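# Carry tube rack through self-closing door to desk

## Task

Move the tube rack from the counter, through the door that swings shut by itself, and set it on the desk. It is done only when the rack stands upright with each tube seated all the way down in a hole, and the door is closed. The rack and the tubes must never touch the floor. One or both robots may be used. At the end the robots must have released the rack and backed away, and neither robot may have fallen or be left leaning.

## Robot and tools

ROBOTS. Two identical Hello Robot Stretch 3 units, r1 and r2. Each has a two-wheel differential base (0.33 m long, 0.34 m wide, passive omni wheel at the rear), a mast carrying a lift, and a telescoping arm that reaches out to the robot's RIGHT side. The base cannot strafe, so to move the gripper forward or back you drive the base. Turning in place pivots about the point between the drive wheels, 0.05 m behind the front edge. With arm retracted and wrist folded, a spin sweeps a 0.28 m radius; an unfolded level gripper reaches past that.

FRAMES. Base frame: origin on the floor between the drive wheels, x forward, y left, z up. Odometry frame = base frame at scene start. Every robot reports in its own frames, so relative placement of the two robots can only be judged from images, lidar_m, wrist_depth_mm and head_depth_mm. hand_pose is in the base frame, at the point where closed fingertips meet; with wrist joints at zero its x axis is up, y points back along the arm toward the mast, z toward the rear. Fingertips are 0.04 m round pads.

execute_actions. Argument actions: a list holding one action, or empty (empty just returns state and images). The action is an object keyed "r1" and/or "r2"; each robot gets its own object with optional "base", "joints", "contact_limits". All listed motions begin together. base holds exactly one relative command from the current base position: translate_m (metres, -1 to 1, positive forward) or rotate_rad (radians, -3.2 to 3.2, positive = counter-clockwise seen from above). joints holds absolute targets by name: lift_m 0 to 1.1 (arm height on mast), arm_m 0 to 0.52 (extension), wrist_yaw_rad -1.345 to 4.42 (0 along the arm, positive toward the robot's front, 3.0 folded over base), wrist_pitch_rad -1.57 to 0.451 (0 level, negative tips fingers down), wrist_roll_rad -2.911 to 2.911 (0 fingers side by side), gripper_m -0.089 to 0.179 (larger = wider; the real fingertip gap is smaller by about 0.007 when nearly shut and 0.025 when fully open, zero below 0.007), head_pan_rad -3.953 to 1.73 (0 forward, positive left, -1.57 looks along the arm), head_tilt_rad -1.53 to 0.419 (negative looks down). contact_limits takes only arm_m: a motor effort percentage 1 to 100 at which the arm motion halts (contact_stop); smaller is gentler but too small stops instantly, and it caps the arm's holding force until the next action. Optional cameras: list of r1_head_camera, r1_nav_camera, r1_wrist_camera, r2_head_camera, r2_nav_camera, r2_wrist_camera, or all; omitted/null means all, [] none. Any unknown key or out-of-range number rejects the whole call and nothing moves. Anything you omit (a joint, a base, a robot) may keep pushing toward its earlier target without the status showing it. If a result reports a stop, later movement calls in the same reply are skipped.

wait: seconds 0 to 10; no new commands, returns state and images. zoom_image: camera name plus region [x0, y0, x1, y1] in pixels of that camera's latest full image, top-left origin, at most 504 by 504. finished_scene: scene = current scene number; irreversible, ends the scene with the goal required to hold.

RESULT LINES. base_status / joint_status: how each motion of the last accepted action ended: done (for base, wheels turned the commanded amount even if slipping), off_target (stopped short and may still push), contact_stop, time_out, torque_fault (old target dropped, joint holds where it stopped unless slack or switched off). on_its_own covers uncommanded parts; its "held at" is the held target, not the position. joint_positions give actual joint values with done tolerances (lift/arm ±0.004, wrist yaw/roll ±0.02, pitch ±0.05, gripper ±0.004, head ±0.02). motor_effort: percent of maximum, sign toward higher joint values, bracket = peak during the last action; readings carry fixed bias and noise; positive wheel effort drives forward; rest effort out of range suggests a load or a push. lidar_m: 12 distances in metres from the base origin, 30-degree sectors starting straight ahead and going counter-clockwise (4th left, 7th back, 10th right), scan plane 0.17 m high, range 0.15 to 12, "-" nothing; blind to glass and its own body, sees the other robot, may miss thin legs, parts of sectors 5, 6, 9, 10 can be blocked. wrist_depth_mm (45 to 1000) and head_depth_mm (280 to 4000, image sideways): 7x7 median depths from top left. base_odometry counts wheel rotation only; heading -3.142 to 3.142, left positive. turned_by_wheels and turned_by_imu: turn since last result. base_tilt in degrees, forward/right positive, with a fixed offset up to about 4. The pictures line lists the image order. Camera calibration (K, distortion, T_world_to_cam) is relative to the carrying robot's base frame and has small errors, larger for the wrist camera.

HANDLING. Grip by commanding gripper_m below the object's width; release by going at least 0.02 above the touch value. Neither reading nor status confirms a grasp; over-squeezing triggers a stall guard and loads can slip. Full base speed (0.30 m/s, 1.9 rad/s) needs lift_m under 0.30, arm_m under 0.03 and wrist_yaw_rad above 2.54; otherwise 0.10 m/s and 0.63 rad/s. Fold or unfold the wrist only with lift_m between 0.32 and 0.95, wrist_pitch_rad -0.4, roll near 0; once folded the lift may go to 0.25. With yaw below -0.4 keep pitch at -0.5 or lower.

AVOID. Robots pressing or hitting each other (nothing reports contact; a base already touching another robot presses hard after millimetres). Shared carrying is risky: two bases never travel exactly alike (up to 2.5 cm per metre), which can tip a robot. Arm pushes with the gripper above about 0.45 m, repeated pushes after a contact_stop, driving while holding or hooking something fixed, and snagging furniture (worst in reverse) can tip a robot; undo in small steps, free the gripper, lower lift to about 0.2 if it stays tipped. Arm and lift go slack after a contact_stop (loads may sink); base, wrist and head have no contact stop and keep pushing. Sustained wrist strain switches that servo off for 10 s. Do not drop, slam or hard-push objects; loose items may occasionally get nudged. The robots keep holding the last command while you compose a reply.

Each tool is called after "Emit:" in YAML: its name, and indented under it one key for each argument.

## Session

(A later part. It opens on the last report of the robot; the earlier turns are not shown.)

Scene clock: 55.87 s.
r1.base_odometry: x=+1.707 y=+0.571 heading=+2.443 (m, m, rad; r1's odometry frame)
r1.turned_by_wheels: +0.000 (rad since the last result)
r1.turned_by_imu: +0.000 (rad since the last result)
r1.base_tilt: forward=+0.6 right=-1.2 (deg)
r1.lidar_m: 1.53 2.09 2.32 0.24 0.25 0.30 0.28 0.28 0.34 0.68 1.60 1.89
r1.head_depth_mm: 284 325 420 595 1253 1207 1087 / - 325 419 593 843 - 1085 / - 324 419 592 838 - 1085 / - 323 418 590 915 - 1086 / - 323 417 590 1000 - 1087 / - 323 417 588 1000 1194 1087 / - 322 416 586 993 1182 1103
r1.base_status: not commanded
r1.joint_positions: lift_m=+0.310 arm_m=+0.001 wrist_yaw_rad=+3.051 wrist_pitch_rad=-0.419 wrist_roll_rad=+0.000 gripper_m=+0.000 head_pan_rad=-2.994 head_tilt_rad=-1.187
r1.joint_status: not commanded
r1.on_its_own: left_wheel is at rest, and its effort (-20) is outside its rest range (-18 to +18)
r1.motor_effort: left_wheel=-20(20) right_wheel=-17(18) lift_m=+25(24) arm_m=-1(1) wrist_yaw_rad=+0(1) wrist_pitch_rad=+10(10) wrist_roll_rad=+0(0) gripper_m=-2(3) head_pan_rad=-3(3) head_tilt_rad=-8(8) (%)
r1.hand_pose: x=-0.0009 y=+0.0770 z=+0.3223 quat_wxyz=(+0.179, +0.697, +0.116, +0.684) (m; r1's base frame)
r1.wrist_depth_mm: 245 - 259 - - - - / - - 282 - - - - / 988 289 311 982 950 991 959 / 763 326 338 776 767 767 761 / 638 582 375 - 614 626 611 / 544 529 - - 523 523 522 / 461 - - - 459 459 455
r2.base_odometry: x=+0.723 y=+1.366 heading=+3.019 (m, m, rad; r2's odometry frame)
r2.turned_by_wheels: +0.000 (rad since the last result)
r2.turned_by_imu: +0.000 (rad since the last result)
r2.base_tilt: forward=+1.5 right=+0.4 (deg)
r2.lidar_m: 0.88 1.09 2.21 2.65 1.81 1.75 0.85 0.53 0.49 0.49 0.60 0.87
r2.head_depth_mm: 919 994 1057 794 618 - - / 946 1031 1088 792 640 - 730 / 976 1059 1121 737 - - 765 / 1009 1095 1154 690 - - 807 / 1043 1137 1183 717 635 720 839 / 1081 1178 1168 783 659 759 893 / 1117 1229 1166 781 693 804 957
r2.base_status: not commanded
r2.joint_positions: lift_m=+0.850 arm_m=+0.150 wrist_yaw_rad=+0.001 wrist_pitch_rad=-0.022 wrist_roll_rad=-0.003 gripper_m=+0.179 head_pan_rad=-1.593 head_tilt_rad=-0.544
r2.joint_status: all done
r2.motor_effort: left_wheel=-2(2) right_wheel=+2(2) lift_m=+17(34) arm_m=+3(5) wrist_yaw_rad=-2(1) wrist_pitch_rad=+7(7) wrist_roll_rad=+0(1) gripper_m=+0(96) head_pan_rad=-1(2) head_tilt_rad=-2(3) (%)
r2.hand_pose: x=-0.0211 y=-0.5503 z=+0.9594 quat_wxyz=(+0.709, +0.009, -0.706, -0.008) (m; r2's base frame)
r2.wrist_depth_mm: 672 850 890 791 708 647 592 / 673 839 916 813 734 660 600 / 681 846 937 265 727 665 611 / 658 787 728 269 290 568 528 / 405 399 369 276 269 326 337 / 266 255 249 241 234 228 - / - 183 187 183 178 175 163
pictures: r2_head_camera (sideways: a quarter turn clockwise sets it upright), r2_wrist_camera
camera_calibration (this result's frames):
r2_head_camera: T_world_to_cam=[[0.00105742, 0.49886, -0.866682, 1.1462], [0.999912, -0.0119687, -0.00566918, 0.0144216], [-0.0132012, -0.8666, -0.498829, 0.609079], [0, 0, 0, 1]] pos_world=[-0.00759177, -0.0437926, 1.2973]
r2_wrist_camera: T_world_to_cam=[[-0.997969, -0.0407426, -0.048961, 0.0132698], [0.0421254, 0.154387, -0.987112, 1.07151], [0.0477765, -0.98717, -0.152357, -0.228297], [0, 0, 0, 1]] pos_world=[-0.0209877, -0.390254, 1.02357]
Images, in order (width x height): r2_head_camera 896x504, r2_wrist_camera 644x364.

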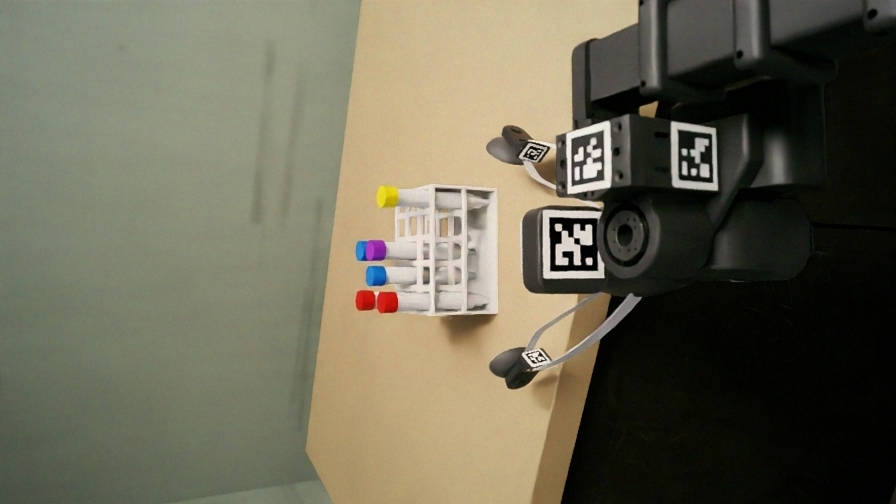

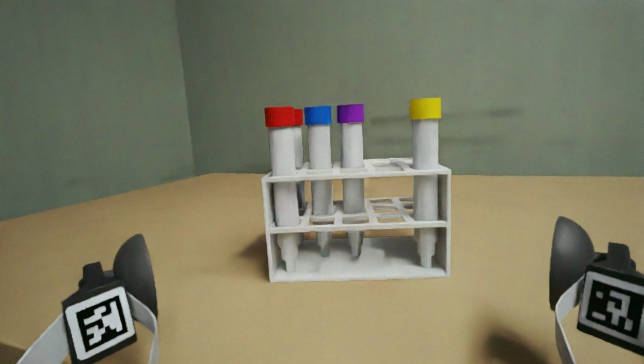

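Emit:
execute_actions:
  actions:
    - {"r1":{"base":{"translate_m":-0.2}},"r2":{"base":{"translate_m":-0.01},"joints":{"arm_m":0.27,"lift_m":0.854}}}
  cameras: ["r2_wrist_camera"]

Emit:
execute_actions:
  actions:
    - {"r1":{"base":{"translate_m":-0.19}},"r2":{"joints":{"gripper_m":0.095}}}
  cameras: ["r2_wrist_camera"]

Emit:
execute_actions:
  actions:
    - {"r1":{"base":{"rotate_rad":0.5},"joints":{"head_pan_rad":-2.5}},"r2":{"joints":{"lift_m":0.9}}}
  cameras: ["r2_wrist_camera","r1_nav_camera"]

Scene clock: 63.93 s.
r1.base_odometry: x=+1.860 y=+0.443 heading=+2.443 (m, m, rad; r1's odometry frame)
r1.turned_by_wheels: +0.000 (rad since the last result)
r1.turned_by_imu: +0.000 (rad since the last result)
r1.base_tilt: forward=+0.6 right=-1.4 (deg)
r1.lidar_m: 1.73 2.29 0.24 0.25 1.79 0.36 0.27 0.27 0.28 0.41 1.58 2.06
r1.head_depth_mm: 305 379 515 1357 1283 1209 1044 / 300 362 481 716 1279 - 1077 / 293 346 451 654 920 - 1084 / 289 331 426 600 915 - 1091 / - 316 403 557 869 - 1086 / - 307 383 518 803 1178 1091 / - 300 364 484 723 1160 1100
r1.base_status: translate_m off_target (by the wheels' count: -0.1999 of -0.2000)
r1.joint_positions: lift_m=+0.310 arm_m=+0.001 wrist_yaw_rad=+3.051 wrist_pitch_rad=-0.419 wrist_roll_rad=+0.000 gripper_m=+0.000 head_pan_rad=-2.994 head_tilt_rad=-1.187
r1.joint_status: not commanded
r1.on_its_own: left_wheel is at rest, and its effort (-22) is outside its rest range (-18 to +18)
r1.motor_effort: left_wheel=-22(35) right_wheel=-14(24) lift_m=+25(25) arm_m=-1(1) wrist_yaw_rad=+0(1) wrist_pitch_rad=+10(10) wrist_roll_rad=+0(0) gripper_m=-3(3) head_pan_rad=-3(3) head_tilt_rad=-7(7) (%)
r1.hand_pose: x=-0.0009 y=+0.0770 z=+0.3223 quat_wxyz=(+0.179, +0.697, +0.116, +0.684) (m; r1's base frame)
r1.wrist_depth_mm: - - - 273 267 - - / - - - 308 298 - - / - 966 - 342 329 944 951 / 778 781 779 371 368 743 752 / 636 644 645 - 437 618 610 / 543 532 - - 518 531 520 / 482 - - - 461 463 458
r2.base_odometry: x=+0.733 y=+1.365 heading=+3.019 (m, m, rad; r2's odometry frame)
r2.turned_by_wheels: +0.000 (rad since the last result)
r2.turned_by_imu: +0.000 (rad since the last result)
r2.base_tilt: forward=+1.5 right=+0.4 (deg)
r2.lidar_m: 0.89 1.10 2.24 2.66 1.90 1.74 0.84 0.53 0.48 0.49 0.59 0.88
r2.head_depth_mm: 915 990 1055 793 617 - - / 946 1021 1086 831 - 629 701 / 976 1059 1122 872 - 640 737 / 1007 1094 1153 698 - 677 782 / 1040 1134 1188 698 635 713 829 / 1076 1175 1170 782 657 753 887 / 1116 1223 1163 780 688 798 948
r2.base_status: done
r2.joint_positions: lift_m=+0.854 arm_m=+0.270 wrist_yaw_rad=+0.001 wrist_pitch_rad=-0.022 wrist_roll_rad=-0.003 gripper_m=+0.179 head_pan_rad=-1.593 head_tilt_rad=-0.544
r2.joint_status: all done
r2.motor_effort: left_wheel=-2(6) right_wheel=+3(5) lift_m=+37(32) arm_m=+3(2) wrist_yaw_rad=+0(1) wrist_pitch_rad=+7(7) wrist_roll_rad=+0(0) gripper_m=+0(0) head_pan_rad=-2(2) head_tilt_rad=-3(2) (%)
r2.hand_pose: x=-0.0212 y=-0.6703 z=+0.9626 quat_wxyz=(+0.709, +0.008, -0.706, -0.008) (m; r2's base frame)
r2.wrist_depth_mm: 637 815 742 673 596 544 496 / 641 804 771 688 615 539 513 / 643 780 143 144 630 117 516 / 647 749 148 150 624 120 514 / 417 408 127 141 191 121 346 / 272 127 137 154 175 124 - / - 187 134 161 162 124 167
pictures: r2_wrist_camera
camera_calibration (this result's frames):
r2_wrist_camera: T_world_to_cam=[[-0.997976, -0.0405832, -0.0489578, 0.00859711], [0.0421506, 0.154303, -0.987124, 1.09311], [0.0476151, -0.98719, -0.15228, -0.346366], [0, 0, 0, 1]] pos_world=[-0.0210033, -0.510251, 1.02671]
Images, in order (width x height): r2_wrist_camera 644x364.

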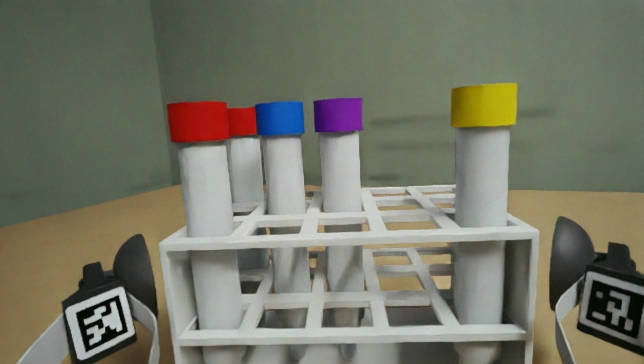

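Scene clock: 66.77 s.
r1.base_odometry: x=+2.006 y=+0.320 heading=+2.443 (m, m, rad; r1's odometry frame)
r1.turned_by_wheels: +0.000 (rad since the last result)
r1.turned_by_imu: -0.001 (rad since the last result)
r1.base_tilt: forward=+0.6 right=-1.3 (deg)
r1.lidar_m: 1.92 0.35 0.33 1.02 1.75 1.75 0.28 0.26 0.26 0.32 0.61 2.21
r1.head_depth_mm: 1844 1698 1533 1390 1280 1207 1096 / 334 427 1497 1397 1310 - 1088 / 310 385 512 761 1155 - 1084 / 297 354 456 643 989 - 1088 / 288 326 412 556 846 - 1087 / - 305 374 491 713 1133 1088 / - 294 344 440 610 992 1106
r1.base_status: done
r1.joint_positions: lift_m=+0.310 arm_m=+0.001 wrist_yaw_rad=+3.051 wrist_pitch_rad=-0.419 wrist_roll_rad=+0.000 gripper_m=+0.000 head_pan_rad=-2.994 head_tilt_rad=-1.187
r1.joint_status: not commanded
r1.on_its_own: left_wheel is at rest, and its effort (-20) is outside its rest range (-18 to +18)
r1.motor_effort: left_wheel=-20(34) right_wheel=-8(19) lift_m=+24(24) arm_m=-1(1) wrist_yaw_rad=+0(0) wrist_pitch_rad=+10(9) wrist_roll_rad=+0(0) gripper_m=-3(2) head_pan_rad=-3(4) head_tilt_rad=-8(8) (%)
r1.hand_pose: x=-0.0009 y=+0.0770 z=+0.3223 quat_wxyz=(+0.179, +0.697, +0.116, +0.684) (m; r1's base frame)
r1.wrist_depth_mm: - - - - 597 324 296 / - - - - 594 340 330 / - 978 - 947 636 364 377 / 813 795 773 770 619 393 695 / 624 629 643 - 574 448 620 / 529 543 - - 512 503 523 / 470 - - - 458 460 458
r2.base_odometry: x=+0.733 y=+1.365 heading=+3.019 (m, m, rad; r2's odometry frame)
r2.turned_by_wheels: +0.000 (rad since the last result)
r2.turned_by_imu: +0.000 (rad since the last result)
r2.base_tilt: forward=+1.4 right=+0.4 (deg)
r2.lidar_m: 0.89 1.10 2.24 2.65 1.90 1.74 0.84 0.54 0.48 0.49 0.60 0.88
r2.head_depth_mm: 917 987 1055 792 617 - - / 945 1022 1090 831 - 629 701 / 975 1059 1119 851 - 639 739 / 1005 1092 1152 699 - 677 781 / 1038 1135 1186 708 634 712 830 / 1074 1177 1168 784 658 753 883 / 1114 1225 1165 780 689 799 949
r2.base_status: not commanded
r2.joint_positions: lift_m=+0.854 arm_m=+0.270 wrist_yaw_rad=+0.001 wrist_pitch_rad=-0.022 wrist_roll_rad=-0.003 gripper_m=+0.096 head_pan_rad=-1.593 head_tilt_rad=-0.544
r2.joint_status: all done
r2.motor_effort: left_wheel=-1(2) right_wheel=+2(3) lift_m=+37(38) arm_m=+3(3) wrist_yaw_rad=+0(0) wrist_pitch_rad=+7(7) wrist_roll_rad=+0(0) gripper_m=-18(99) head_pan_rad=-1(2) head_tilt_rad=-2(2) (%)
r2.hand_pose: x=-0.0212 y=-0.6703 z=+0.9626 quat_wxyz=(+0.709, +0.008, -0.706, -0.008) (m; r2's base frame)
r2.wrist_depth_mm: 635 803 732 664 599 547 494 / 641 794 776 680 608 544 508 / 644 806 128 152 628 544 523 / 642 747 156 156 611 443 514 / 418 407 134 157 145 128 322 / 270 266 140 162 157 132 238 / 210 185 141 168 163 136 166
pictures: r2_wrist_camera
camera_calibration (this result's frames):
r2_wrist_camera: T_world_to_cam=[[-0.997976, -0.0405834, -0.0489576, 0.00859642], [0.0421504, 0.154303, -0.987124, 1.09311], [0.0476152, -0.98719, -0.15228, -0.346376], [0, 0, 0, 1]] pos_world=[-0.0210033, -0.510261, 1.02671]
Images, in order (width x height): r2_wrist_camera 644x364.

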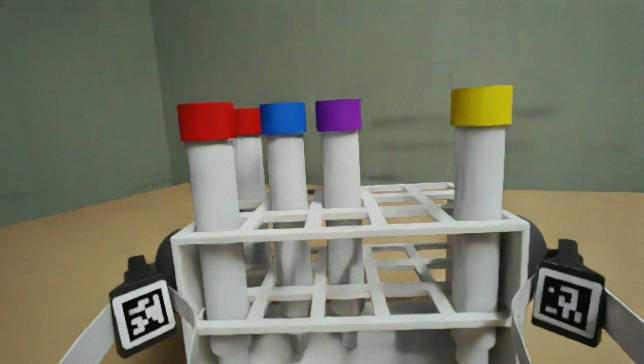

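Scene clock: 68.53 s.
r1.base_odometry: x=+2.006 y=+0.321 heading=+2.942 (m, m, rad; r1's odometry frame)
r1.turned_by_wheels: +0.499 (rad since the last result)
r1.turned_by_imu: +0.492 (rad since the last result)
r1.base_tilt: forward=+0.6 right=-1.4 (deg)
r1.lidar_m: 0.35 0.33 0.88 1.74 2.36 0.31 0.27 0.28 0.32 0.58 2.15 1.92
r1.head_depth_mm: - 304 370 486 695 - - / - 315 395 530 754 - 1075 / 290 333 423 582 884 - - / 298 353 457 646 1009 - 1087 / 305 376 496 728 1244 - 1100 / 320 402 541 831 1268 1183 1099 / 339 431 597 966 1287 1190 1103
r1.base_status: done
r1.joint_positions: lift_m=+0.310 arm_m=+0.001 wrist_yaw_rad=+3.051 wrist_pitch_rad=-0.419 wrist_roll_rad=+0.000 gripper_m=+0.000 head_pan_rad=-2.507 head_tilt_rad=-1.187
r1.joint_status: all done
r1.on_its_own: left_wheel is at rest, and its effort (-36) is outside its rest range (-18 to +18)
r1.motor_effort: left_wheel=-36(44) right_wheel=-5(4) lift_m=+24(24) arm_m=-1(1) wrist_yaw_rad=+0(1) wrist_pitch_rad=+10(10) wrist_roll_rad=+0(0) gripper_m=-2(3) head_pan_rad=+4(43) head_tilt_rad=-7(7) (%)
r1.hand_pose: x=-0.0009 y=+0.0770 z=+0.3223 quat_wxyz=(+0.179, +0.697, +0.116, +0.684) (m; r1's base frame)
r1.wrist_depth_mm: - - - - - - 571 / - - - - - - 531 / - 964 977 975 941 918 496 / 785 770 750 775 759 728 459 / 639 624 651 - 630 609 425 / 542 542 - - 519 524 376 / 465 - - - 459 456 377
r2.base_odometry: x=+0.733 y=+1.365 heading=+3.019 (m, m, rad; r2's odometry frame)
r2.turned_by_wheels: +0.000 (rad since the last result)
r2.turned_by_imu: +0.000 (rad since the last result)
r2.base_tilt: forward=+1.4 right=+0.4 (deg)
r2.lidar_m: 0.89 1.10 2.24 2.66 1.91 1.74 0.84 0.53 0.48 0.49 0.59 0.88
r2.head_depth_mm: 914 991 1056 832 - - 682 / 942 1021 1084 - 556 616 700 / 973 1057 1122 - 572 639 738 / 1004 1101 1151 - 589 676 781 / 1042 1129 1181 704 634 713 834 / 1076 1180 1161 782 657 754 884 / 1114 1222 1164 782 688 797 950
r2.base_status: not commanded
r2.joint_positions: lift_m=+0.900 arm_m=+0.270 wrist_yaw_rad=+0.001 wrist_pitch_rad=-0.027 wrist_roll_rad=-0.003 gripper_m=+0.096 head_pan_rad=-1.593 head_tilt_rad=-0.544
r2.joint_status: all done
r2.motor_effort: left_wheel=-2(2) right_wheel=+3(3) lift_m=+38(42) arm_m=+3(3) wrist_yaw_rad=+0(0) wrist_pitch_rad=+8(8) wrist_roll_rad=+1(1) gripper_m=-18(18) head_pan_rad=-2(1) head_tilt_rad=-2(2) (%)
r2.hand_pose: x=-0.0212 y=-0.6702 z=+1.0072 quat_wxyz=(+0.709, +0.010, -0.706, -0.009) (m; r2's base frame)
r2.wrist_depth_mm: 627 802 747 664 601 546 494 / 634 809 773 681 614 553 518 / 647 805 130 154 631 540 519 / 647 805 180 158 629 561 526 / 619 551 134 160 146 129 445 / 377 367 140 163 158 133 327 / 286 257 141 170 164 136 230
pictures: r1_nav_camera (sideways: a quarter turn counterclockwise sets it upright), r2_wrist_camera
camera_calibration (this result's frames):
r1_nav_camera: T_world_to_cam=[[-0.716919, -0.579156, 0.388079, -0.457403], [-0.618549, 0.785206, 0.0291375, 0.0253719], [-0.321597, -0.219157, -0.921165, 1.1619], [0, 0, 0, 1]] pos_world=[0.0614377, -0.0301912, 1.24707]
r2_wrist_camera: T_world_to_cam=[[-0.997976, -0.0403363, -0.0491593, 0.0111587], [0.0421444, 0.159353, -0.986322, 1.13975], [0.0476183, -0.986397, -0.157331, -0.333804], [0, 0, 0, 1]] pos_world=[-0.0210027, -0.510436, 1.07219]
Images, in order (width x height): r1_nav_camera 672x504, r2_wrist_camera 644x364.

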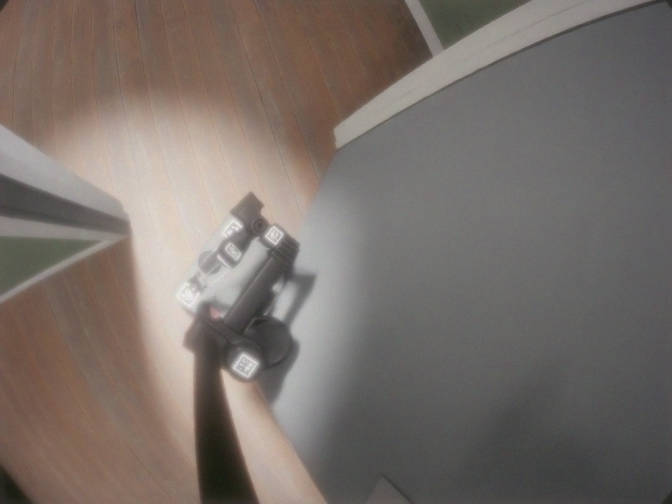

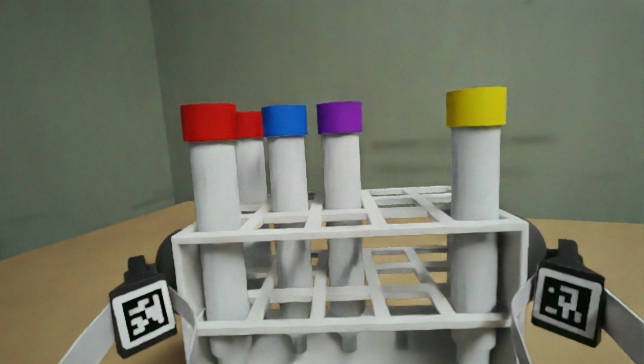

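Emit:
execute_actions:
  actions:
    - {"r1":{"base":{"translate_m":-0.42}},"r2":{"base":{"rotate_rad":2.11},"joints":{"arm_m":0.01,"head_pan_rad":0,"head_tilt_rad":-0.9}}}
  cameras: ["r2_wrist_camera"]

Emit:
execute_actions:
  actions:
    - {"r1":{"base":{"rotate_rad":0.3}},"r2":{"base":{"translate_m":0.5},"joints":{"wrist_yaw_rad":0.9}}}
  cameras: []

Emit:
execute_actions:
  actions:
    - {"r1":{"base":{"translate_m":-0.16}},"r2":{"base":{"translate_m":0.75},"joints":{"wrist_yaw_rad":1.8}}}
  cameras: ["r2_head_camera","r2_nav_camera","r1_nav_camera"]

Scene clock: 80.40 s.
r1.base_odometry: x=+2.417 y=+0.237 heading=+2.942 (m, m, rad; r1's odometry frame)
r1.turned_by_wheels: +0.000 (rad since the last result)
r1.turned_by_imu: -0.001 (rad since the last result)
r1.base_tilt: forward=+0.6 right=-1.2 (deg)
r1.lidar_m: 0.74 0.83 1.88 1.76 2.12 2.05 0.29 0.25 0.25 0.29 0.52 2.30
r1.head_depth_mm: - 309 409 596 1275 - - / - 309 397 574 1011 - 1070 / - 307 388 552 891 - - / - 302 378 533 824 - 1089 / - 299 368 515 794 - 1100 / - 298 360 498 809 1186 1097 / - 295 352 483 769 1174 1104
r1.base_status: done
r1.joint_positions: lift_m=+0.310 arm_m=+0.001 wrist_yaw_rad=+3.051 wrist_pitch_rad=-0.419 wrist_roll_rad=+0.000 gripper_m=+0.000 head_pan_rad=-2.507 head_tilt_rad=-1.187
r1.joint_status: not commanded
r1.motor_effort: left_wheel=-14(38) right_wheel=-4(19) lift_m=+25(25) arm_m=-1(1) wrist_yaw_rad=-1(0) wrist_pitch_rad=+10(10) wrist_roll_rad=+0(0) gripper_m=-2(3) head_pan_rad=+4(4) head_tilt_rad=-7(8) (%)
r1.hand_pose: x=-0.0009 y=+0.0770 z=+0.3223 quat_wxyz=(+0.179, +0.697, +0.116, +0.684) (m; r1's base frame)
r1.wrist_depth_mm: - - - - - - - / - - - - - - - / - 961 - 958 956 986 935 / 786 779 744 780 765 743 753 / 646 636 644 - 608 610 602 / 549 540 - - 524 528 521 / 473 - - - 465 457 451
r2.base_odometry: x=+0.733 y=+1.365 heading=-1.154 (m, m, rad; r2's odometry frame)
r2.turned_by_wheels: +2.110 (rad since the last result)
r2.turned_by_imu: +2.107 (rad since the last result)
r2.base_tilt: forward=+1.4 right=+0.3 (deg)
r2.lidar_m: 1.63 1.74 0.82 0.53 0.48 0.49 0.60 0.88 0.89 1.12 2.33 1.77
r2.head_depth_mm: 1731 1816 2001 1721 1475 1293 1154 / 1948 1818 1921 1708 1473 1291 1146 / 2518 2456 1991 1712 1473 1285 1149 / 3333 2521 2038 1705 1464 1291 1144 / 3329 2516 2036 1704 1468 1286 1141 / 3026 2072 2014 1703 1461 1282 1147 / 1664 1858 1980 1695 1461 1281 1144
r2.base_status: done
r2.joint_positions: lift_m=+0.900 arm_m=+0.010 wrist_yaw_rad=+0.000 wrist_pitch_rad=-0.028 wrist_roll_rad=-0.003 gripper_m=+0.096 head_pan_rad=-0.007 head_tilt_rad=-0.889
r2.joint_status: all done
r2.motor_effort: left_wheel=-2(6) right_wheel=+3(11) lift_m=+38(38) arm_m=-4(5) wrist_yaw_rad=+0(0) wrist_pitch_rad=+9(8) wrist_roll_rad=+1(0) gripper_m=-18(18) head_pan_rad=+3(31) head_tilt_rad=-4(19) (%)
r2.hand_pose: x=-0.0213 y=-0.4108 z=+1.0071 quat_wxyz=(+0.709, +0.010, -0.706, -0.010) (m; r2's base frame)
r2.wrist_depth_mm: - - - - 855 692 557 / - - - - 882 674 577 / - - 130 154 909 647 585 / - - 180 158 861 665 588 / - - 135 159 146 130 600 / - - 140 163 159 133 581 / - - 141 170 164 136 657
pictures: r2_wrist_camera
camera_calibration (this result's frames):
r2_wrist_camera: T_world_to_cam=[[-0.998, -0.0397117, -0.0491866, 0.0217457], [0.0422411, 0.159958, -0.98622, 1.09841], [0.0470323, -0.986325, -0.157961, -0.0773074], [0, 0, 0, 1]] pos_world=[-0.0210598, -0.251086, 1.07213]
Images, in order (width x height): r2_wrist_camera 644x364.

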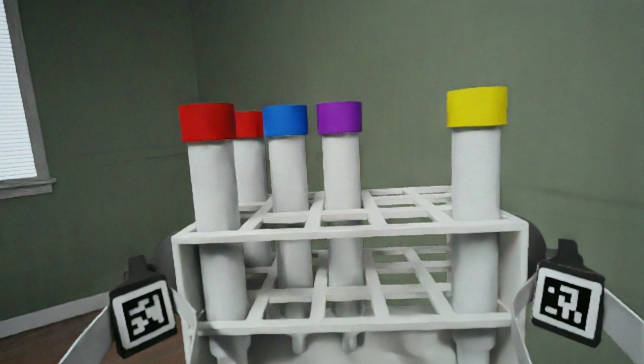

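Scene clock: 86.37 s.
r1.base_odometry: x=+2.417 y=+0.237 heading=-3.042 (m, m, rad; r1's odometry frame)
r1.turned_by_wheels: +0.300 (rad since the last result)
r1.turned_by_imu: +0.296 (rad since the last result)
r1.base_tilt: forward=+0.6 right=-1.3 (deg)
r1.lidar_m: 0.73 1.26 1.40 1.28 2.05 0.37 0.27 0.27 0.28 0.39 2.45 2.30
r1.head_depth_mm: - 304 376 517 825 - - / - 306 385 535 802 - 1070 / - 308 394 552 858 - - / - 313 404 572 887 - 1088 / - 319 415 593 954 - 1103 / - 326 426 616 1107 1184 1104 / 288 332 437 639 1190 1187 1103
r1.base_status: done
r1.joint_positions: lift_m=+0.310 arm_m=+0.001 wrist_yaw_rad=+3.051 wrist_pitch_rad=-0.419 wrist_roll_rad=+0.000 gripper_m=+0.000 head_pan_rad=-2.507 head_tilt_rad=-1.187
r1.joint_status: not commanded
r1.on_its_own: left_wheel is at rest, and its effort (-24) is outside its rest range (-18 to +18)
r1.motor_effort: left_wheel=-24(30) right_wheel=-1(5) lift_m=+25(25) arm_m=-1(1) wrist_yaw_rad=+0(0) wrist_pitch_rad=+10(9) wrist_roll_rad=+0(0) gripper_m=-3(3) head_pan_rad=+4(5) head_tilt_rad=-7(7) (%)
r1.hand_pose: x=-0.0009 y=+0.0769 z=+0.3223 quat_wxyz=(+0.179, +0.697, +0.116, +0.684) (m; r1's base frame)
r1.wrist_depth_mm: - - - - - - - / - - - - - - - / - 960 956 997 974 973 951 / 784 792 779 773 777 749 752 / 643 631 634 - 633 618 603 / 546 537 - - 530 525 523 / 473 - - - 465 452 453
r2.base_odometry: x=+0.935 y=+0.908 heading=-1.154 (m, m, rad; r2's odometry frame)
r2.turned_by_wheels: +0.000 (rad since the last result)
r2.turned_by_imu: +0.000 (rad since the last result)
r2.base_tilt: forward=+1.4 right=+0.4 (deg)
r2.lidar_m: 1.44 1.34 1.35 0.87 0.80 0.80 0.99 1.28 1.29 1.62 2.33 1.17
r2.head_depth_mm: 1472 1468 1387 1612 1475 1296 1152 / 1706 1810 1732 1608 1471 1290 1148 / 3039 2359 2036 1717 1470 1288 1148 / 3246 2529 2048 1710 1470 1287 1148 / 3266 2518 2037 1704 1464 1288 1148 / 3330 2516 1937 1693 1469 1285 1141 / 1292 1428 1624 1692 1457 1283 1143
r2.base_status: done
r2.joint_positions: lift_m=+0.900 arm_m=+0.010 wrist_yaw_rad=+0.898 wrist_pitch_rad=-0.028 wrist_roll_rad=-0.003 gripper_m=+0.096 head_pan_rad=-0.007 head_tilt_rad=-0.889
r2.joint_status: all done
r2.motor_effort: left_wheel=-2(2) right_wheel=+3(10) lift_m=+38(38) arm_m=-3(4) wrist_yaw_rad=+2(5) wrist_pitch_rad=+8(8) wrist_roll_rad=+0(0) gripper_m=-18(18) head_pan_rad=+3(3) head_tilt_rad=-4(4) (%)
r2.hand_pose: x=+0.1784 y=-0.3145 z=+1.0071 quat_wxyz=(+0.643, +0.315, -0.631, +0.298) (m; r2's base frame)
r2.wrist_depth_mm: - - - - - - - / - - - - - - - / - - 132 154 - - - / - - 183 158 - - - / - - 135 160 146 130 - / - - 140 163 159 133 - / - - 141 169 164 136 -
pictures: none
No camera images: the call's "cameras" was empty. Leave "cameras" out to get every camera's image.

Scene clock: 94.83 s.
r1.base_odometry: x=+2.576 y=+0.253 heading=-3.042 (m, m, rad; r1's odometry frame)
r1.turned_by_wheels: +0.000 (rad since the last result)
r1.turned_by_imu: +0.000 (rad since the last result)
r1.base_tilt: forward=+0.6 right=-1.4 (deg)
r1.lidar_m: 0.89 0.70 0.69 2.19 1.95 1.95 0.28 0.26 0.26 0.32 0.63 2.42
r1.head_depth_mm: - 307 392 562 1281 - - / - 307 390 555 871 - 1069 / - 304 387 550 863 - - / - 307 384 543 841 - 1087 / - 305 381 536 827 - 1100 / - 303 378 530 889 1187 1104 / - 301 375 523 871 1184 1100
r1.base_status: done
r1.joint_positions: lift_m=+0.310 arm_m=+0.001 wrist_yaw_rad=+3.051 wrist_pitch_rad=-0.419 wrist_roll_rad=+0.000 gripper_m=+0.000 head_pan_rad=-2.507 head_tilt_rad=-1.187
r1.joint_status: not commanded
r1.motor_effort: left_wheel=-12(25) right_wheel=-3(11) lift_m=+25(25) arm_m=-1(1) wrist_yaw_rad=-1(1) wrist_pitch_rad=+10(10) wrist_roll_rad=+0(0) gripper_m=-3(3) head_pan_rad=+4(4) head_tilt_rad=-8(7) (%)
r1.hand_pose: x=-0.0009 y=+0.0769 z=+0.3223 quat_wxyz=(+0.179, +0.697, +0.116, +0.684) (m; r1's base frame)
r1.wrist_depth_mm: - - - - - - - / - - - - - 828 - / - 960 951 937 812 663 845 / 815 784 776 789 721 714 742 / 640 653 650 - 616 626 615 / 550 533 - - 526 520 517 / 473 - - - 453 455 462
r2.base_odometry: x=+1.239 y=+0.222 heading=-1.154 (m, m, rad; r2's odometry frame)
r2.turned_by_wheels: +0.000 (rad since the last result)
r2.turned_by_imu: +0.001 (rad since the last result)
r2.base_tilt: forward=+1.5 right=+0.4 (deg)
r2.lidar_m: 1.33 0.73 0.75 0.94 1.26 1.27 1.58 1.88 1.90 2.03 0.66 0.71
r2.head_depth_mm: 1089 1183 1317 335 342 1290 1148 / 2203 1418 1513 298 314 1258 1148 / 2485 2528 2038 311 298 1246 1144 / 2773 2529 2039 1708 1497 1289 1145 / 2930 2514 2023 1700 1461 1284 1144 / 2925 2510 2034 1699 1461 1284 1143 / 2797 2518 2017 1701 1262 1283 1140
r2.base_status: done
r2.joint_positions: lift_m=+0.900 arm_m=+0.010 wrist_yaw_rad=+1.798 wrist_pitch_rad=-0.028 wrist_roll_rad=-0.003 gripper_m=+0.096 head_pan_rad=-0.007 head_tilt_rad=-0.889
r2.joint_status: all done
r2.motor_effort: left_wheel=-1(2) right_wheel=+2(9) lift_m=+38(38) arm_m=-3(3) wrist_yaw_rad=+3(5) wrist_pitch_rad=+9(8) wrist_roll_rad=+0(0) gripper_m=-18(19) head_pan_rad=+3(2) head_tilt_rad=-4(4) (%)
r2.hand_pose: x=+0.2276 y=-0.0978 z=+1.0071 quat_wxyz=(+0.449, +0.558, -0.431, +0.548) (m; r2's base frame)
r2.wrist_depth_mm: 607 641 - - - 990 756 / 610 656 - - - 963 780 / 630 670 131 154 - 915 768 / 633 690 182 158 - 919 784 / 650 701 135 159 146 130 787 / 665 696 141 163 158 133 753 / 672 748 141 170 164 136 864
pictures: r1_nav_camera (sideways: a quarter turn counterclockwise sets it upright), r2_head_camera (sideways: a quarter turn clockwise sets it upright), r2_nav_camera (sideways: a quarter turn counterclockwise sets it upright)
camera_calibration (this result's frames):
r1_nav_camera: T_world_to_cam=[[-0.716875, -0.57921, 0.388079, -0.457404], [-0.618608, 0.78516, 0.0291375, 0.0253722], [-0.321581, -0.219181, -0.921165, 1.1619], [0, 0, 0, 1]] pos_world=[0.0614399, -0.030187, 1.24707]
r2_head_camera: T_world_to_cam=[[-0.762805, -0.00469242, -0.646612, 0.86401], [-0.00457637, 0.999988, -0.00185812, 0.0155857], [0.646613, 0.00154175, -0.762817, 0.948452], [0, 0, 0, 1]] pos_world=[0.0458614, -0.0129935, 1.2822]
r2_nav_camera: T_world_to_cam=[[0.756064, -0.0183354, 0.65424, -0.81178], [-0.0196564, -0.999793, -0.0053041, 0.0585268], [0.654202, -0.00884975, -0.756268, 0.939115], [0, 0, 0, 1]] pos_world=[0.000537315, 0.0519413, 1.24163]
Images, in order (width x height): r1_nav_camera 672x504, r2_head_camera 896x504, r2_nav_camera 672x504.

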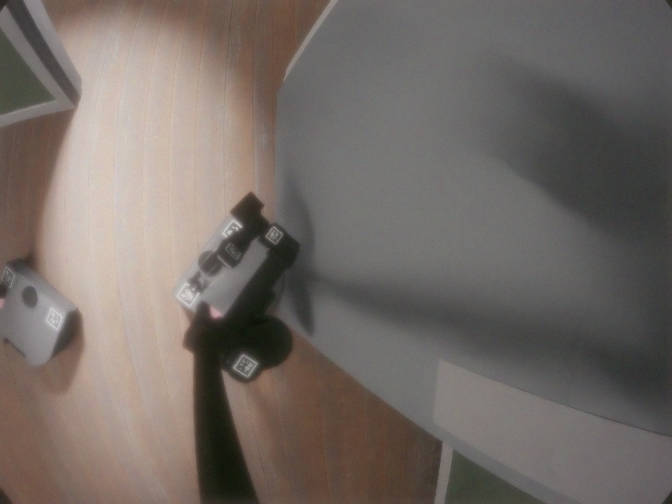

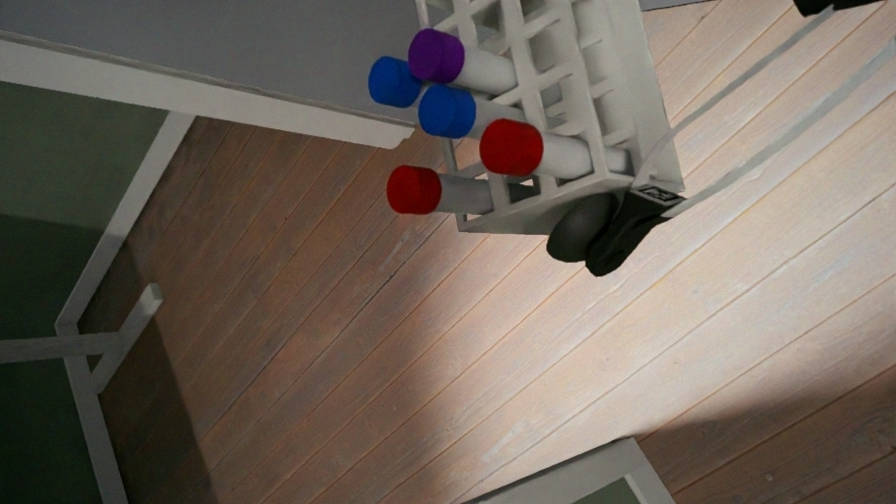

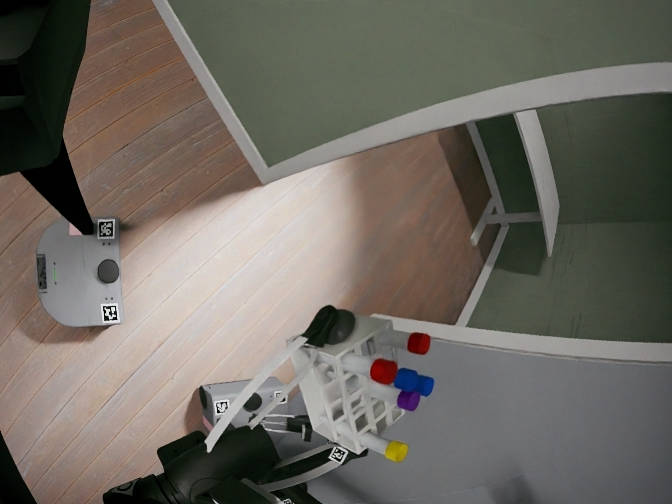

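Same geometry as before.

Emit:
execute_actions:
  actions:
    - {"r2":{"base":{"rotate_rad":0.11}}}
  cameras: []

Emit:
execute_actions:
  actions:
    - {"r2":{"base":{"translate_m":1.0}},"r1":{"joints":{"head_pan_rad":-0.7}}}
  cameras: []

Emit:
execute_actions:
  actions:
    - {"r2":{"base":{"translate_m":0.3}},"r1":{"base":{"translate_m":0.16}}}
  cameras: []

Emit:
execute_actions:
  actions:
    - {"r2":{"base":{"translate_m":0.15}},"r1":{"base":{"rotate_rad":-0.3}}}
  cameras: []

Emit:
execute_actions:
  actions:
    - {"r2":{"base":{"translate_m":0.4},"joints":{"lift_m":0.78,"wrist_yaw_rad":1.2}},"r1":{"base":{"translate_m":0.41}}}
  cameras: ["r1_nav_camera","r2_nav_camera"]

Scene clock: 101.73 s.
r1.base_odometry: x=+2.576 y=+0.253 heading=-3.042 (m, m, rad; r1's odometry frame)
r1.turned_by_wheels: +0.000 (rad since the last result)
r1.turned_by_imu: +0.000 (rad since the last result)
r1.base_tilt: forward=+0.6 right=-1.4 (deg)
r1.lidar_m: 0.89 0.71 0.69 2.20 1.95 1.96 0.28 0.26 0.26 0.32 0.63 2.42
r1.head_depth_mm: - 307 392 562 1278 - - / - 307 390 555 874 - 1069 / - 305 388 549 862 - - / - 307 384 543 841 - 1087 / - 305 381 536 830 - 1104 / - 303 378 530 888 1189 1104 / - 302 375 524 872 1186 1102
r1.base_status: not commanded
r1.joint_positions: lift_m=+0.310 arm_m=+0.001 wrist_yaw_rad=+3.051 wrist_pitch_rad=-0.419 wrist_roll_rad=+0.000 gripper_m=+0.000 head_pan_rad=-2.507 head_tilt_rad=-1.187
r1.joint_status: not commanded
r1.motor_effort: left_wheel=-12(12) right_wheel=-3(3) lift_m=+25(24) arm_m=-1(1) wrist_yaw_rad=+0(1) wrist_pitch_rad=+10(10) wrist_roll_rad=+0(0) gripper_m=-2(2) head_pan_rad=+4(4) head_tilt_rad=-8(7) (%)
r1.hand_pose: x=-0.0009 y=+0.0769 z=+0.3223 quat_wxyz=(+0.179, +0.697, +0.116, +0.684) (m; r1's base frame)
r1.wrist_depth_mm: - - - - - - - / - - - - - 822 - / - 996 992 - 800 660 866 / 797 776 780 773 734 733 733 / 657 647 634 - 623 623 608 / 542 543 - - 530 527 523 / 463 - - - 455 450 455
r2.base_odometry: x=+1.239 y=+0.222 heading=-1.044 (m, m, rad; r2's odometry frame)
r2.turned_by_wheels: +0.110 (rad since the last result)
r2.turned_by_imu: +0.109 (rad since the last result)
r2.base_tilt: forward=+1.5 right=+0.4 (deg)
r2.lidar_m: 2.63 0.73 0.77 1.03 1.27 1.30 1.73 1.88 1.93 1.96 0.66 1.02
r2.head_depth_mm: 2239 2305 1452 335 342 1293 1148 / 2495 2542 2048 297 314 1261 1148 / 2830 2535 2043 311 301 1244 1147 / 3050 2520 2032 1706 1501 1285 1142 / 2942 2518 2024 1698 1466 1283 1144 / 2838 2529 2031 1699 1433 1283 1143 / 2674 2509 1980 1016 1191 1282 1138
r2.base_status: done
r2.joint_positions: lift_m=+0.900 arm_m=+0.010 wrist_yaw_rad=+1.798 wrist_pitch_rad=-0.028 wrist_roll_rad=-0.003 gripper_m=+0.096 head_pan_rad=-0.007 head_tilt_rad=-0.889
r2.joint_status: not commanded
r2.motor_effort: left_wheel=-1(6) right_wheel=+3(8) lift_m=+38(38) arm_m=-3(3) wrist_yaw_rad=+2(2) wrist_pitch_rad=+8(9) wrist_roll_rad=+0(0) gripper_m=-18(18) head_pan_rad=+3(3) head_tilt_rad=-4(4) (%)
r2.hand_pose: x=+0.2275 y=-0.0977 z=+1.0071 quat_wxyz=(+0.449, +0.559, -0.431, +0.548) (m; r2's base frame)
r2.wrist_depth_mm: 620 646 - - - - 823 / 620 663 - - - - 829 / 640 679 131 153 - - 838 / 650 699 182 157 - - 848 / 666 700 134 159 146 129 855 / 678 702 140 163 159 133 809 / 696 748 141 169 163 136 931
pictures: none
No camera images: the call's "cameras" was empty. Leave "cameras" out to get every camera's image.

Scene clock: 112.70 s.
r1.base_odometry: x=+2.576 y=+0.253 heading=-3.042 (m, m, rad; r1's odometry frame)
r1.turned_by_wheels: +0.000 (rad since the last result)
r1.turned_by_imu: +0.001 (rad since the last result)
r1.base_tilt: forward=+0.6 right=-1.3 (deg)
r1.lidar_m: 0.89 1.50 1.99 2.20 1.95 1.95 0.28 0.26 0.26 0.32 0.63 0.79
r1.head_depth_mm: 1893 1693 1539 1110 982 872 780 / 1908 1697 1526 1397 1277 1198 - / 1906 1707 1528 1399 1280 - - / 1909 1703 1530 1359 1283 1196 - / 1915 1699 1337 1269 1281 1182 1122 / 1915 1636 1323 1363 1282 1182 1103 / 1818 1710 1519 1397 1285 1183 1105
r1.base_status: not commanded
r1.joint_positions: lift_m=+0.310 arm_m=+0.001 wrist_yaw_rad=+3.051 wrist_pitch_rad=-0.419 wrist_roll_rad=+0.000 gripper_m=+0.000 head_pan_rad=-0.707 head_tilt_rad=-1.187
r1.joint_status: all done
r1.motor_effort: left_wheel=-12(12) right_wheel=-4(3) lift_m=+24(25) arm_m=-1(1) wrist_yaw_rad=+0(1) wrist_pitch_rad=+10(10) wrist_roll_rad=+0(0) gripper_m=-3(2) head_pan_rad=+5(55) head_tilt_rad=-7(8) (%)
r1.hand_pose: x=-0.0009 y=+0.0769 z=+0.3223 quat_wxyz=(+0.179, +0.697, +0.116, +0.684) (m; r1's base frame)
r1.wrist_depth_mm: - - - - - - - / - - - - - - - / 976 969 - 958 989 951 966 / 777 760 753 775 774 741 749 / 660 630 644 - 618 616 623 / 550 539 - - 538 515 519 / 476 - - - 461 458 450
r2.base_odometry: x=+1.741 y=-0.642 heading=-1.044 (m, m, rad; r2's odometry frame)
r2.turned_by_wheels: +0.000 (rad since the last result)
r2.turned_by_imu: +0.001 (rad since the last result)
r2.base_tilt: forward=+1.5 right=+0.4 (deg)
r2.lidar_m: 1.85 1.59 2.09 2.49 0.37 0.39 2.47 0.79 0.69 0.52 0.51 1.41
r2.head_depth_mm: 1598 1759 1906 335 342 1289 1150 / 1785 1996 2048 297 314 1254 1147 / 1851 2293 2041 311 299 1244 1145 / 1513 2293 2047 1703 1500 1287 1149 / 1443 2331 2023 1703 1462 1283 1143 / 1436 2225 2034 1702 1469 1284 1143 / 1441 2096 2018 1701 1465 1284 1144
r2.base_status: done
r2.joint_positions: lift_m=+0.900 arm_m=+0.010 wrist_yaw_rad=+1.798 wrist_pitch_rad=-0.028 wrist_roll_rad=-0.003 gripper_m=+0.096 head_pan_rad=-0.007 head_tilt_rad=-0.889
r2.joint_status: not commanded
r2.motor_effort: left_wheel=-2(3) right_wheel=+3(9) lift_m=+38(38) arm_m=-3(3) wrist_yaw_rad=+2(1) wrist_pitch_rad=+8(8) wrist_roll_rad=+0(0) gripper_m=-18(18) head_pan_rad=+3(3) head_tilt_rad=-4(4) (%)
r2.hand_pose: x=+0.2275 y=-0.0977 z=+1.0071 quat_wxyz=(+0.449, +0.559, -0.431, +0.548) (m; r2's base frame)
r2.wrist_depth_mm: - - - - - - - / - - - - - - - / - - 132 154 - - - / - - 182 158 - - - / - - 135 159 146 130 - / - - 140 163 159 132 - / - - 141 169 164 136 -
pictures: none
No camera images: the call's "cameras" was empty. Leave "cameras" out to get every camera's image.

Scene clock: 116.67 s.
r1.base_odometry: x=+2.417 y=+0.237 heading=-3.042 (m, m, rad; r1's odometry frame)
r1.turned_by_wheels: +0.000 (rad since the last result)
r1.turned_by_imu: +0.000 (rad since the last result)
r1.base_tilt: forward=+0.6 right=-1.4 (deg)
r1.lidar_m: 0.73 1.26 1.87 2.21 2.06 0.37 0.27 0.27 0.28 0.39 0.92 0.95
r1.head_depth_mm: 1900 1697 1531 1392 1266 1024 820 / 1909 1704 1463 1392 1278 1197 - / 1870 1705 1341 1366 1280 - - / 1851 1653 1361 1391 1283 1193 - / 1909 1712 1529 1400 1277 1186 1123 / 1915 1702 1533 1396 1284 1187 1103 / 1912 1700 1139 1352 1282 1182 1099
r1.base_status: done
r1.joint_positions: lift_m=+0.310 arm_m=+0.001 wrist_yaw_rad=+3.051 wrist_pitch_rad=-0.419 wrist_roll_rad=+0.000 gripper_m=+0.000 head_pan_rad=-0.707 head_tilt_rad=-1.187
r1.joint_status: not commanded
r1.on_its_own: left_wheel is at rest, and its effort (-21) is outside its rest range (-18 to +18)
r1.motor_effort: left_wheel=-21(22) right_wheel=-1(4) lift_m=+25(24) arm_m=-1(1) wrist_yaw_rad=+0(0) wrist_pitch_rad=+10(10) wrist_roll_rad=+0(0) gripper_m=-3(2) head_pan_rad=+5(4) head_tilt_rad=-8(8) (%)
r1.hand_pose: x=-0.0009 y=+0.0769 z=+0.3223 quat_wxyz=(+0.179, +0.697, +0.116, +0.684) (m; r1's base frame)
r1.wrist_depth_mm: - - - - - - - / - - - - - - - / 996 - - 993 - 947 969 / 783 779 762 768 750 745 739 / 646 640 640 - 631 602 617 / 542 534 - - 528 524 532 / 474 - - - 464 454 452
r2.base_odometry: x=+1.892 y=-0.902 heading=-1.045 (m, m, rad; r2's odometry frame)
r2.turned_by_wheels: +0.000 (rad since the last result)
r2.turned_by_imu: +0.000 (rad since the last result)
r2.base_tilt: forward=+1.4 right=+0.4 (deg)
r2.lidar_m: 1.56 1.76 1.37 2.46 1.07 0.59 2.69 0.91 0.51 0.47 0.98 1.25
r2.head_depth_mm: 1417 1560 1717 335 342 1290 1155 / 1556 1758 1937 301 315 1263 1153 / 1453 2017 2044 311 301 1244 1147 / 1443 1713 1918 1712 1491 1286 1147 / 1439 1219 2034 1702 1465 1290 1143 / 1440 1177 2009 1702 1465 1285 1145 / 1432 1128 1973 1704 1462 1283 1141
r2.base_status: done
r2.joint_positions: lift_m=+0.900 arm_m=+0.010 wrist_yaw_rad=+1.798 wrist_pitch_rad=-0.028 wrist_roll_rad=-0.003 gripper_m=+0.096 head_pan_rad=-0.007 head_tilt_rad=-0.889
r2.joint_status: not commanded
r2.motor_effort: left_wheel=-2(3) right_wheel=+3(8) lift_m=+38(38) arm_m=-3(4) wrist_yaw_rad=+1(2) wrist_pitch_rad=+8(8) wrist_roll_rad=+0(0) gripper_m=-18(18) head_pan_rad=+4(4) head_tilt_rad=-4(4) (%)
r2.hand_pose: x=+0.2275 y=-0.0977 z=+1.0071 quat_wxyz=(+0.449, +0.559, -0.431, +0.548) (m; r2's base frame)
r2.wrist_depth_mm: - - - - - - - / - - - - - - - / - - 132 153 - - - / - - 182 157 - - - / - - 135 159 146 130 - / - 943 140 163 159 132 - / - - 141 169 164 137 -
pictures: none
No camera images: the call's "cameras" was empty. Leave "cameras" out to get every camera's image.

Scene clock: 119.20 s.
r1.base_odometry: x=+2.417 y=+0.237 heading=+2.941 (m, m, rad; r1's odometry frame)
r1.turned_by_wheels: -0.300 (rad since the last result)
r1.turned_by_imu: -0.299 (rad since the last result)
r1.base_tilt: forward=+0.6 right=-1.3 (deg)
r1.lidar_m: 0.73 0.82 1.88 1.94 2.13 2.06 0.29 0.25 0.25 0.29 0.52 1.06
r1.head_depth_mm: 1906 1701 969 911 864 818 771 / 1902 1708 1531 1350 1251 1160 - / 1919 1708 1512 1396 1276 - - / 1913 1706 1397 1396 1282 1194 - / 1914 1463 1401 1402 1279 1188 1125 / 1846 1706 1534 1396 1283 1181 1098 / 1908 1708 1529 1400 1284 1186 1103
r1.base_status: done
r1.joint_positions: lift_m=+0.310 arm_m=+0.001 wrist_yaw_rad=+3.051 wrist_pitch_rad=-0.419 wrist_roll_rad=+0.000 gripper_m=+0.000 head_pan_rad=-0.707 head_tilt_rad=-1.187
r1.joint_status: not commanded
r1.motor_effort: left_wheel=-9(14) right_wheel=-6(10) lift_m=+25(25) arm_m=-1(1) wrist_yaw_rad=+0(0) wrist_pitch_rad=+10(10) wrist_roll_rad=+0(0) gripper_m=-3(3) head_pan_rad=+5(5) head_tilt_rad=-8(8) (%)
r1.hand_pose: x=-0.0009 y=+0.0769 z=+0.3223 quat_wxyz=(+0.179, +0.697, +0.116, +0.684) (m; r1's base frame)
r1.wrist_depth_mm: - - - - - - - / - - - - - - - / - 957 - 995 962 951 970 / 812 780 781 775 778 771 743 / 658 635 657 - 633 620 613 / 541 531 - - 520 530 528 / 477 - - - 470 449 457
r2.base_odometry: x=+1.967 y=-1.032 heading=-1.045 (m, m, rad; r2's odometry frame)
r2.turned_by_wheels: +0.000 (rad since the last result)
r2.turned_by_imu: +0.000 (rad since the last result)
r2.base_tilt: forward=+1.4 right=+0.4 (deg)
r2.lidar_m: 1.40 1.63 1.27 2.28 1.59 0.72 2.80 0.80 0.49 0.53 1.13 1.17
r2.head_depth_mm: 1326 1456 1599 335 342 1291 1150 / 1480 1608 1840 301 315 1257 1155 / 1617 1228 1978 311 301 1243 1147 / 1448 1174 1916 1705 1495 1290 1147 / 1439 1096 2020 1700 1467 1286 1147 / 1438 1092 1964 1701 1460 1282 1144 / 1417 1089 1877 1694 1462 1283 1140
r2.base_status: done
r2.joint_positions: lift_m=+0.900 arm_m=+0.010 wrist_yaw_rad=+1.798 wrist_pitch_rad=-0.028 wrist_roll_rad=-0.003 gripper_m=+0.096 head_pan_rad=-0.007 head_tilt_rad=-0.889
r2.joint_status: not commanded
r2.motor_effort: left_wheel=-1(4) right_wheel=+2(9) lift_m=+38(38) arm_m=-3(3) wrist_yaw_rad=+2(2) wrist_pitch_rad=+8(9) wrist_roll_rad=+1(1) gripper_m=-18(19) head_pan_rad=+3(3) head_tilt_rad=-4(4) (%)
r2.hand_pose: x=+0.2275 y=-0.0977 z=+1.0071 quat_wxyz=(+0.449, +0.559, -0.431, +0.548) (m; r2's base frame)
r2.wrist_depth_mm: - - - - - - 955 / - - - - - - 967 / - - 132 153 - - 988 / - - 183 157 - - 978 / - - 135 159 146 130 986 / 874 847 140 163 158 133 954 / - - 141 169 164 136 -
pictures: none
No camera images: the call's "cameras" was empty. Leave "cameras" out to get every camera's image.

Scene clock: 124.63 s.
r1.base_odometry: x=+2.015 y=+0.319 heading=+2.941 (m, m, rad; r1's odometry frame)
r1.turned_by_wheels: +0.000 (rad since the last result)
r1.turned_by_imu: +0.001 (rad since the last result)
r1.base_tilt: forward=+0.6 right=-1.3 (deg)
r1.lidar_m: 0.36 0.34 0.90 1.74 2.35 0.32 0.27 0.27 0.32 0.56 1.15 1.92
r1.head_depth_mm: 1900 1698 1482 1393 1281 1184 916 / 1839 1469 1433 1389 1276 1194 - / 1914 1701 1491 1396 1282 - - / 1921 1711 1530 1393 1285 1195 - / 1911 1701 1539 1399 1277 1181 1123 / 1881 1711 1539 1395 1282 1174 1098 / 1913 1709 1538 1396 941 1146 1102
r1.base_status: translate_m off_target (by the wheels' count: +0.4101 of +0.4100)
r1.joint_positions: lift_m=+0.310 arm_m=+0.001 wrist_yaw_rad=+3.051 wrist_pitch_rad=-0.419 wrist_roll_rad=+0.000 gripper_m=+0.000 head_pan_rad=-0.707 head_tilt_rad=-1.187
r1.joint_status: not commanded
r1.on_its_own: left_wheel is at rest, and its effort (-28) is outside its rest range (-18 to +18)
r1.motor_effort: left_wheel=-28(28) right_wheel=-7(7) lift_m=+25(25) arm_m=-1(1) wrist_yaw_rad=-1(1) wrist_pitch_rad=+10(10) wrist_roll_rad=+0(0) gripper_m=-2(3) head_pan_rad=+4(5) head_tilt_rad=-8(7) (%)
r1.hand_pose: x=-0.0009 y=+0.0769 z=+0.3223 quat_wxyz=(+0.179, +0.697, +0.116, +0.684) (m; r1's base frame)
r1.wrist_depth_mm: - - - - - - 597 / - - - - - - 549 / - - 984 975 - 888 515 / 796 778 768 761 746 733 471 / 652 642 640 - 643 618 434 / 540 540 - - 528 512 382 / 464 - - - 463 459 391
r2.base_odometry: x=+2.168 y=-1.378 heading=-1.045 (m, m, rad; r2's odometry frame)
r2.turned_by_wheels: +0.000 (rad since the last result)
r2.turned_by_imu: +0.000 (rad since the last result)
r2.base_tilt: forward=+1.5 right=+0.3 (deg)
r2.lidar_m: 1.00 1.29 1.07 1.80 2.85 1.09 1.12 0.73 0.76 0.97 0.93 0.96
r2.head_depth_mm: 1081 1184 1249 1467 1471 1272 1152 / 1204 1309 940 1634 1469 1295 1148 / 1367 1101 890 1705 1444 1286 1150 / 1371 1097 886 1556 1469 1290 1149 / 1278 1096 886 1584 1471 1286 1147 / 1230 1090 884 776 1467 1287 1141 / 1164 1088 880 738 1459 1286 1141
r2.base_status: done
r2.joint_positions: lift_m=+0.780 arm_m=+0.010 wrist_yaw_rad=+1.202 wrist_pitch_rad=-0.028 wrist_roll_rad=-0.003 gripper_m=+0.096 head_pan_rad=-0.007 head_tilt_rad=-0.889
r2.joint_status: all done
r2.motor_effort: left_wheel=-2(3) right_wheel=+3(8) lift_m=+18(34) arm_m=-3(3) wrist_yaw_rad=-1(4) wrist_pitch_rad=+8(9) wrist_roll_rad=+1(0) gripper_m=-18(18) head_pan_rad=+3(3) head_tilt_rad=-4(4) (%)
r2.hand_pose: x=+0.2169 y=-0.2474 z=+0.8879 quat_wxyz=(+0.590, +0.407, -0.576, +0.392) (m; r2's base frame)
r2.wrist_depth_mm: - - - 899 756 627 552 / - - - 934 772 639 566 / - - 131 153 779 624 575 / - - 183 158 788 638 590 / 846 803 134 159 146 129 593 / 550 540 140 163 159 132 592 / 466 952 140 170 164 136 636
pictures: r1_nav_camera (sideways: a quarter turn counterclockwise sets it upright), r2_nav_camera (sideways: a quarter turn counterclockwise sets it upright)
camera_calibration (this result's frames):
r1_nav_camera: T_world_to_cam=[[0.726909, -0.566564, 0.388083, -0.466216], [-0.624115, -0.780789, 0.0291376, 0.0254056], [0.286503, -0.263389, -0.921164, 1.15819], [0, 0, 0, 1]] pos_world=[0.0229273, 0.0607502, 1.24707]
r2_nav_camera: T_world_to_cam=[[0.756092, -0.0183355, 0.654208, -0.811738], [-0.0196564, -0.999793, -0.00530356, 0.0585261], [0.65417, -0.0088494, -0.756296, 0.939152], [0, 0, 0, 1]] pos_world=[0.00053473, 0.0519413, 1.24163]
Images, in order (width x height): r1_nav_camera 672x504, r2_nav_camera 672x504.

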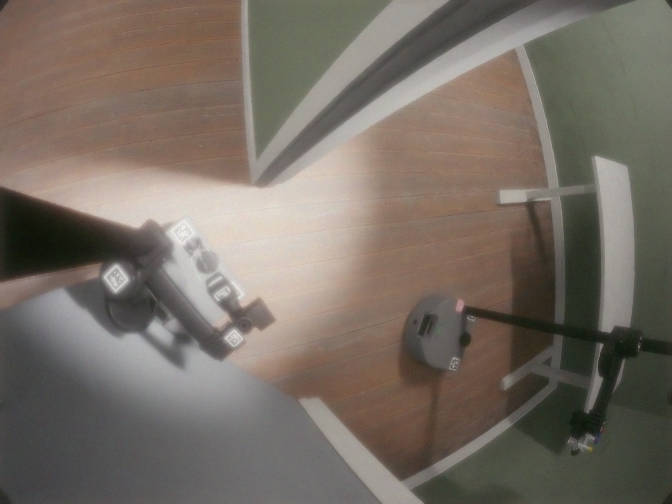

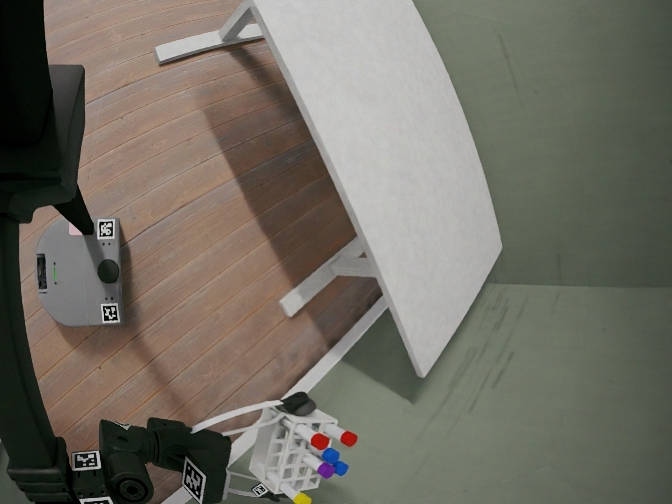

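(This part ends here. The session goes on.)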